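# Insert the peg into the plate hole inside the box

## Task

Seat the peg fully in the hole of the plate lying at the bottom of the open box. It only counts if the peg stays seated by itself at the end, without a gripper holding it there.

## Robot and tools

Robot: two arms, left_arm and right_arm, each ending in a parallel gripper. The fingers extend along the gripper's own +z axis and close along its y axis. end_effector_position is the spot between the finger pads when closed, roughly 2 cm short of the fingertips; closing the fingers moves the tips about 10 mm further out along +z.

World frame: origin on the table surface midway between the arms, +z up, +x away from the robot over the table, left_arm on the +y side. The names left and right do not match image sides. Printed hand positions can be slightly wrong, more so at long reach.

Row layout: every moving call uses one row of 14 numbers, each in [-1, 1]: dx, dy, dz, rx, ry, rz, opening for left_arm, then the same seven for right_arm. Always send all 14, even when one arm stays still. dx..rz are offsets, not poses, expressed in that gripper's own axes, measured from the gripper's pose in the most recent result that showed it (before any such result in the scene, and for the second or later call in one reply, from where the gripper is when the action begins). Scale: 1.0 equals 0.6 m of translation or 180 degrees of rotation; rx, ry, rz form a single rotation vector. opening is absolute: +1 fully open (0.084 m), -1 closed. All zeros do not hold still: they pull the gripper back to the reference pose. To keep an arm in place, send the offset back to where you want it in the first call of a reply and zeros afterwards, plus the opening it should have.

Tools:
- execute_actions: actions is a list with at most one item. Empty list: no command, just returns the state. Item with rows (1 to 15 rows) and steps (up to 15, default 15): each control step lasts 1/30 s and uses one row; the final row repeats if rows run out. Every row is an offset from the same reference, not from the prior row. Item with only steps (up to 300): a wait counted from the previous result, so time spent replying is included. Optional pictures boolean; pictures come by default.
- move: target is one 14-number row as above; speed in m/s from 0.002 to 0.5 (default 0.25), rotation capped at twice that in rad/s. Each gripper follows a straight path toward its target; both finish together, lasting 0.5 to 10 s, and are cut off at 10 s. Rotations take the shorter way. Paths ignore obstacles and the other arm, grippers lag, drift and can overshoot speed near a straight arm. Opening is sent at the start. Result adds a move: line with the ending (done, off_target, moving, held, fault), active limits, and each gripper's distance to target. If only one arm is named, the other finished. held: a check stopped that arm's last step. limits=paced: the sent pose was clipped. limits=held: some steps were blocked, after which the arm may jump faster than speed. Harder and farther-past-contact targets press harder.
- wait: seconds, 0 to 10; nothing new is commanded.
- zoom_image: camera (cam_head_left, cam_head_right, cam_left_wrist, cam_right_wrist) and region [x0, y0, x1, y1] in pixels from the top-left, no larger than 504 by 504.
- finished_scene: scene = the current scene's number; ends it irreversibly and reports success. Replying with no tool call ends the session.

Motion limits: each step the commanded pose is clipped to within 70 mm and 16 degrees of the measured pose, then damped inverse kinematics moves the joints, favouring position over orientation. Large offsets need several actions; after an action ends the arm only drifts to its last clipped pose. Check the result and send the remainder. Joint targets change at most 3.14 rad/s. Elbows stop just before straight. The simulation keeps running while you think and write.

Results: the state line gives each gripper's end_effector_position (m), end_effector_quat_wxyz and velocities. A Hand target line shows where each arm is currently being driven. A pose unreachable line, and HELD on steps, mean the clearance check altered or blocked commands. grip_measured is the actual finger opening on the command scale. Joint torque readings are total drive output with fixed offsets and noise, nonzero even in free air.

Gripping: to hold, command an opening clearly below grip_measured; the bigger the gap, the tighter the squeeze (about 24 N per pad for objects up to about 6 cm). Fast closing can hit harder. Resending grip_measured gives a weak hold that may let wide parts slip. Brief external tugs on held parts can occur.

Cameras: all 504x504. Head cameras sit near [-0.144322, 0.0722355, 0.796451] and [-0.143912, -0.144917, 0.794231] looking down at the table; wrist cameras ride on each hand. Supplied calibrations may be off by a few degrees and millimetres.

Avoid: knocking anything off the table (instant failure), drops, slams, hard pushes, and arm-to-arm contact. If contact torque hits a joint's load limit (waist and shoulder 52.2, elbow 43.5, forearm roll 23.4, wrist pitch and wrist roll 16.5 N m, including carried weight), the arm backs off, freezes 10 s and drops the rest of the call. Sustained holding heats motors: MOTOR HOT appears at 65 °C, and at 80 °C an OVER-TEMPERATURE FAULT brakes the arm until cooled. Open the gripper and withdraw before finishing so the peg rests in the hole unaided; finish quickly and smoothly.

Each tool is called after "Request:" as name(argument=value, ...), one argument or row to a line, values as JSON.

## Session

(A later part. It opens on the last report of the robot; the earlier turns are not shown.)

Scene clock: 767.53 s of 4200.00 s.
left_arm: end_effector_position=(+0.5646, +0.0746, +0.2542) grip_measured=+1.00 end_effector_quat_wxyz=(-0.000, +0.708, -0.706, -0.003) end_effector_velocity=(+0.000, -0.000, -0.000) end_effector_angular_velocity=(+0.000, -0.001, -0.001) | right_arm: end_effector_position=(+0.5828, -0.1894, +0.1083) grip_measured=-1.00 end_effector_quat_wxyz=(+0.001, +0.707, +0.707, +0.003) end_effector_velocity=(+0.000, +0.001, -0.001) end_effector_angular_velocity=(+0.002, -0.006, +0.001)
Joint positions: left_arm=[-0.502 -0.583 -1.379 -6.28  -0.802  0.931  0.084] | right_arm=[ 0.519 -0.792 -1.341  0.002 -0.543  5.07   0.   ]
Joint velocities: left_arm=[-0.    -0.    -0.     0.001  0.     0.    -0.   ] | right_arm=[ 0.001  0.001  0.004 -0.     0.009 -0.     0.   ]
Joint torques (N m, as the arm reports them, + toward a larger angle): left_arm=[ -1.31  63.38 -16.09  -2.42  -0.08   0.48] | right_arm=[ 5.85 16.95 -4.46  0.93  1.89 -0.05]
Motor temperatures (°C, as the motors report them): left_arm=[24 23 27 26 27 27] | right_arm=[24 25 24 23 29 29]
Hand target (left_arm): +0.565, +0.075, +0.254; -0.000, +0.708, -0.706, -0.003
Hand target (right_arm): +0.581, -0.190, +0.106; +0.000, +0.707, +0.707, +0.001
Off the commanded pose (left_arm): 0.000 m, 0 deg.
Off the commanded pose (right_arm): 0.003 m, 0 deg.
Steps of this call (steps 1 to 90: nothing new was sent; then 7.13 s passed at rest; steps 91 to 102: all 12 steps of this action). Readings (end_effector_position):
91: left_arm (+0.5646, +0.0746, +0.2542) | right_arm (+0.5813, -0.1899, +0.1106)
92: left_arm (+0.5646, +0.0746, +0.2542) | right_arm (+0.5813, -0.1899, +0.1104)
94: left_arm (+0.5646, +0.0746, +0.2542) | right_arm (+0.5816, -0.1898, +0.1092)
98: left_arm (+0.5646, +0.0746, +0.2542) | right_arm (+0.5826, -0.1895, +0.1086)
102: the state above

Request:
move(
  target=[0,0,0,0,0,0,1, 0,0,-0.1,0,0,0,-1],
  speed=0.2,
)

Scene clock: 770.63 s of 4200.00 s.
left_arm: end_effector_position=(+0.5646, +0.0746, +0.2542) grip_measured=+1.00 end_effector_quat_wxyz=(-0.000, +0.708, -0.706, -0.003) end_effector_velocity=(+0.000, +0.000, -0.000) end_effector_angular_velocity=(+0.000, -0.000, -0.001) | right_arm: end_effector_position=(+0.5824, -0.1897, +0.1679) grip_measured=-1.00 end_effector_quat_wxyz=(+0.001, +0.707, +0.707, +0.003) end_effector_velocity=(+0.001, +0.000, +0.002) end_effector_angular_velocity=(+0.001, -0.003, -0.000)
Joint positions: left_arm=[-0.502 -0.583 -1.379 -6.28  -0.802  0.931  0.084] | right_arm=[ 0.519 -0.7   -1.346  0.001 -0.64   5.07   0.   ]
Joint velocities: left_arm=[ 0.    -0.    -0.     0.     0.     0.001  0.   ] | right_arm=[ 0.     0.003 -0.002  0.    -0.002  0.     0.   ]
Joint torques (N m, as the arm reports them, + toward a larger angle): left_arm=[ -1.16  62.32 -16.31  -2.46  -0.07   0.47] | right_arm=[  3.92  36.58 -18.62   0.9    0.    -0.14]
Motor temperatures (°C, as the motors report them): left_arm=[24 23 27 26 27 27] | right_arm=[24 25 24 23 29 29]
Hand target (left_arm): +0.565, +0.075, +0.254; -0.000, +0.708, -0.706, -0.003
Hand target (right_arm): +0.583, -0.190, +0.168; +0.001, +0.707, +0.707, +0.003
Off the commanded pose (left_arm): 0.000 m, 0 deg.
Off the commanded pose (right_arm): 0.000 m, 0 deg.
move: done
camera_calibration (this result's frames):
cam_left_wrist: T_world_to_cam=[[-0.999868, -0.00536341, 0.0153597, 0.58706], [-0.00531244, 0.99998, 0.00335726, -0.00419975], [-0.0153774, 0.00327522, -0.999876, 0.393266], [0, 0, 0, 1]] pos_world=[0.593007, 0.00606028, 0.384215]
cam_right_wrist: T_world_to_cam=[[0.999958, 0.00242617, -0.00887251, -0.546527], [0.00269608, -0.99953, 0.0305368, -0.130851], [-0.00879426, -0.0305595, -0.999494, 0.300788], [0, 0, 0, 1]] pos_world=[0.549502, -0.120271, 0.299783]

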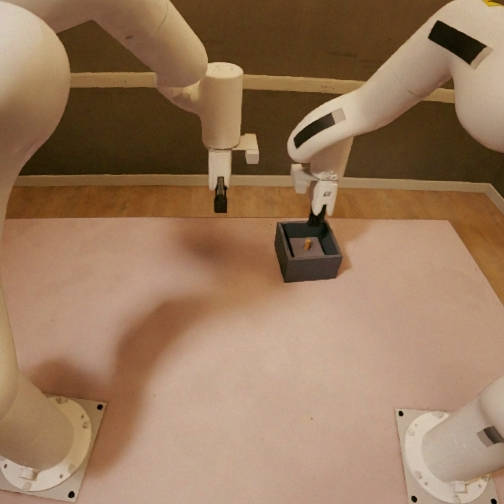

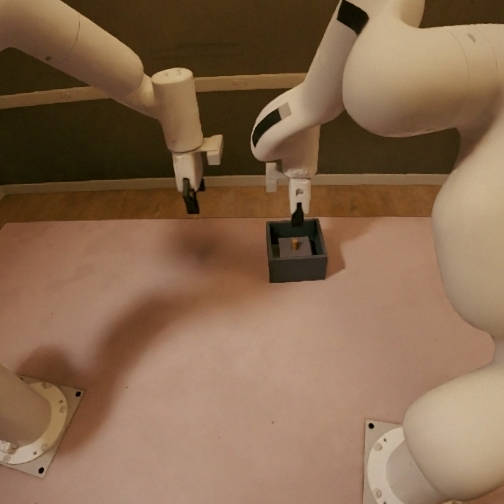

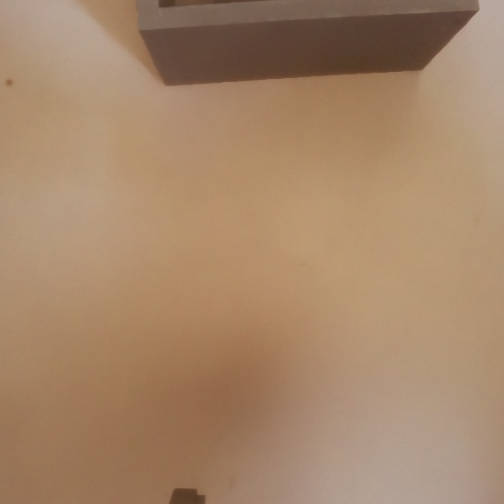

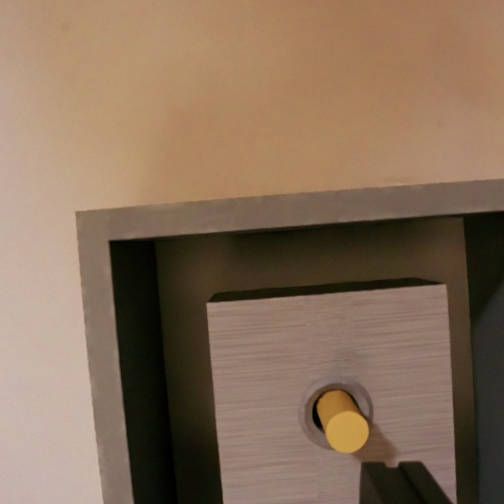

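Request:
finished_scene(
  scene=1,
)

The scene is finished: the task was done.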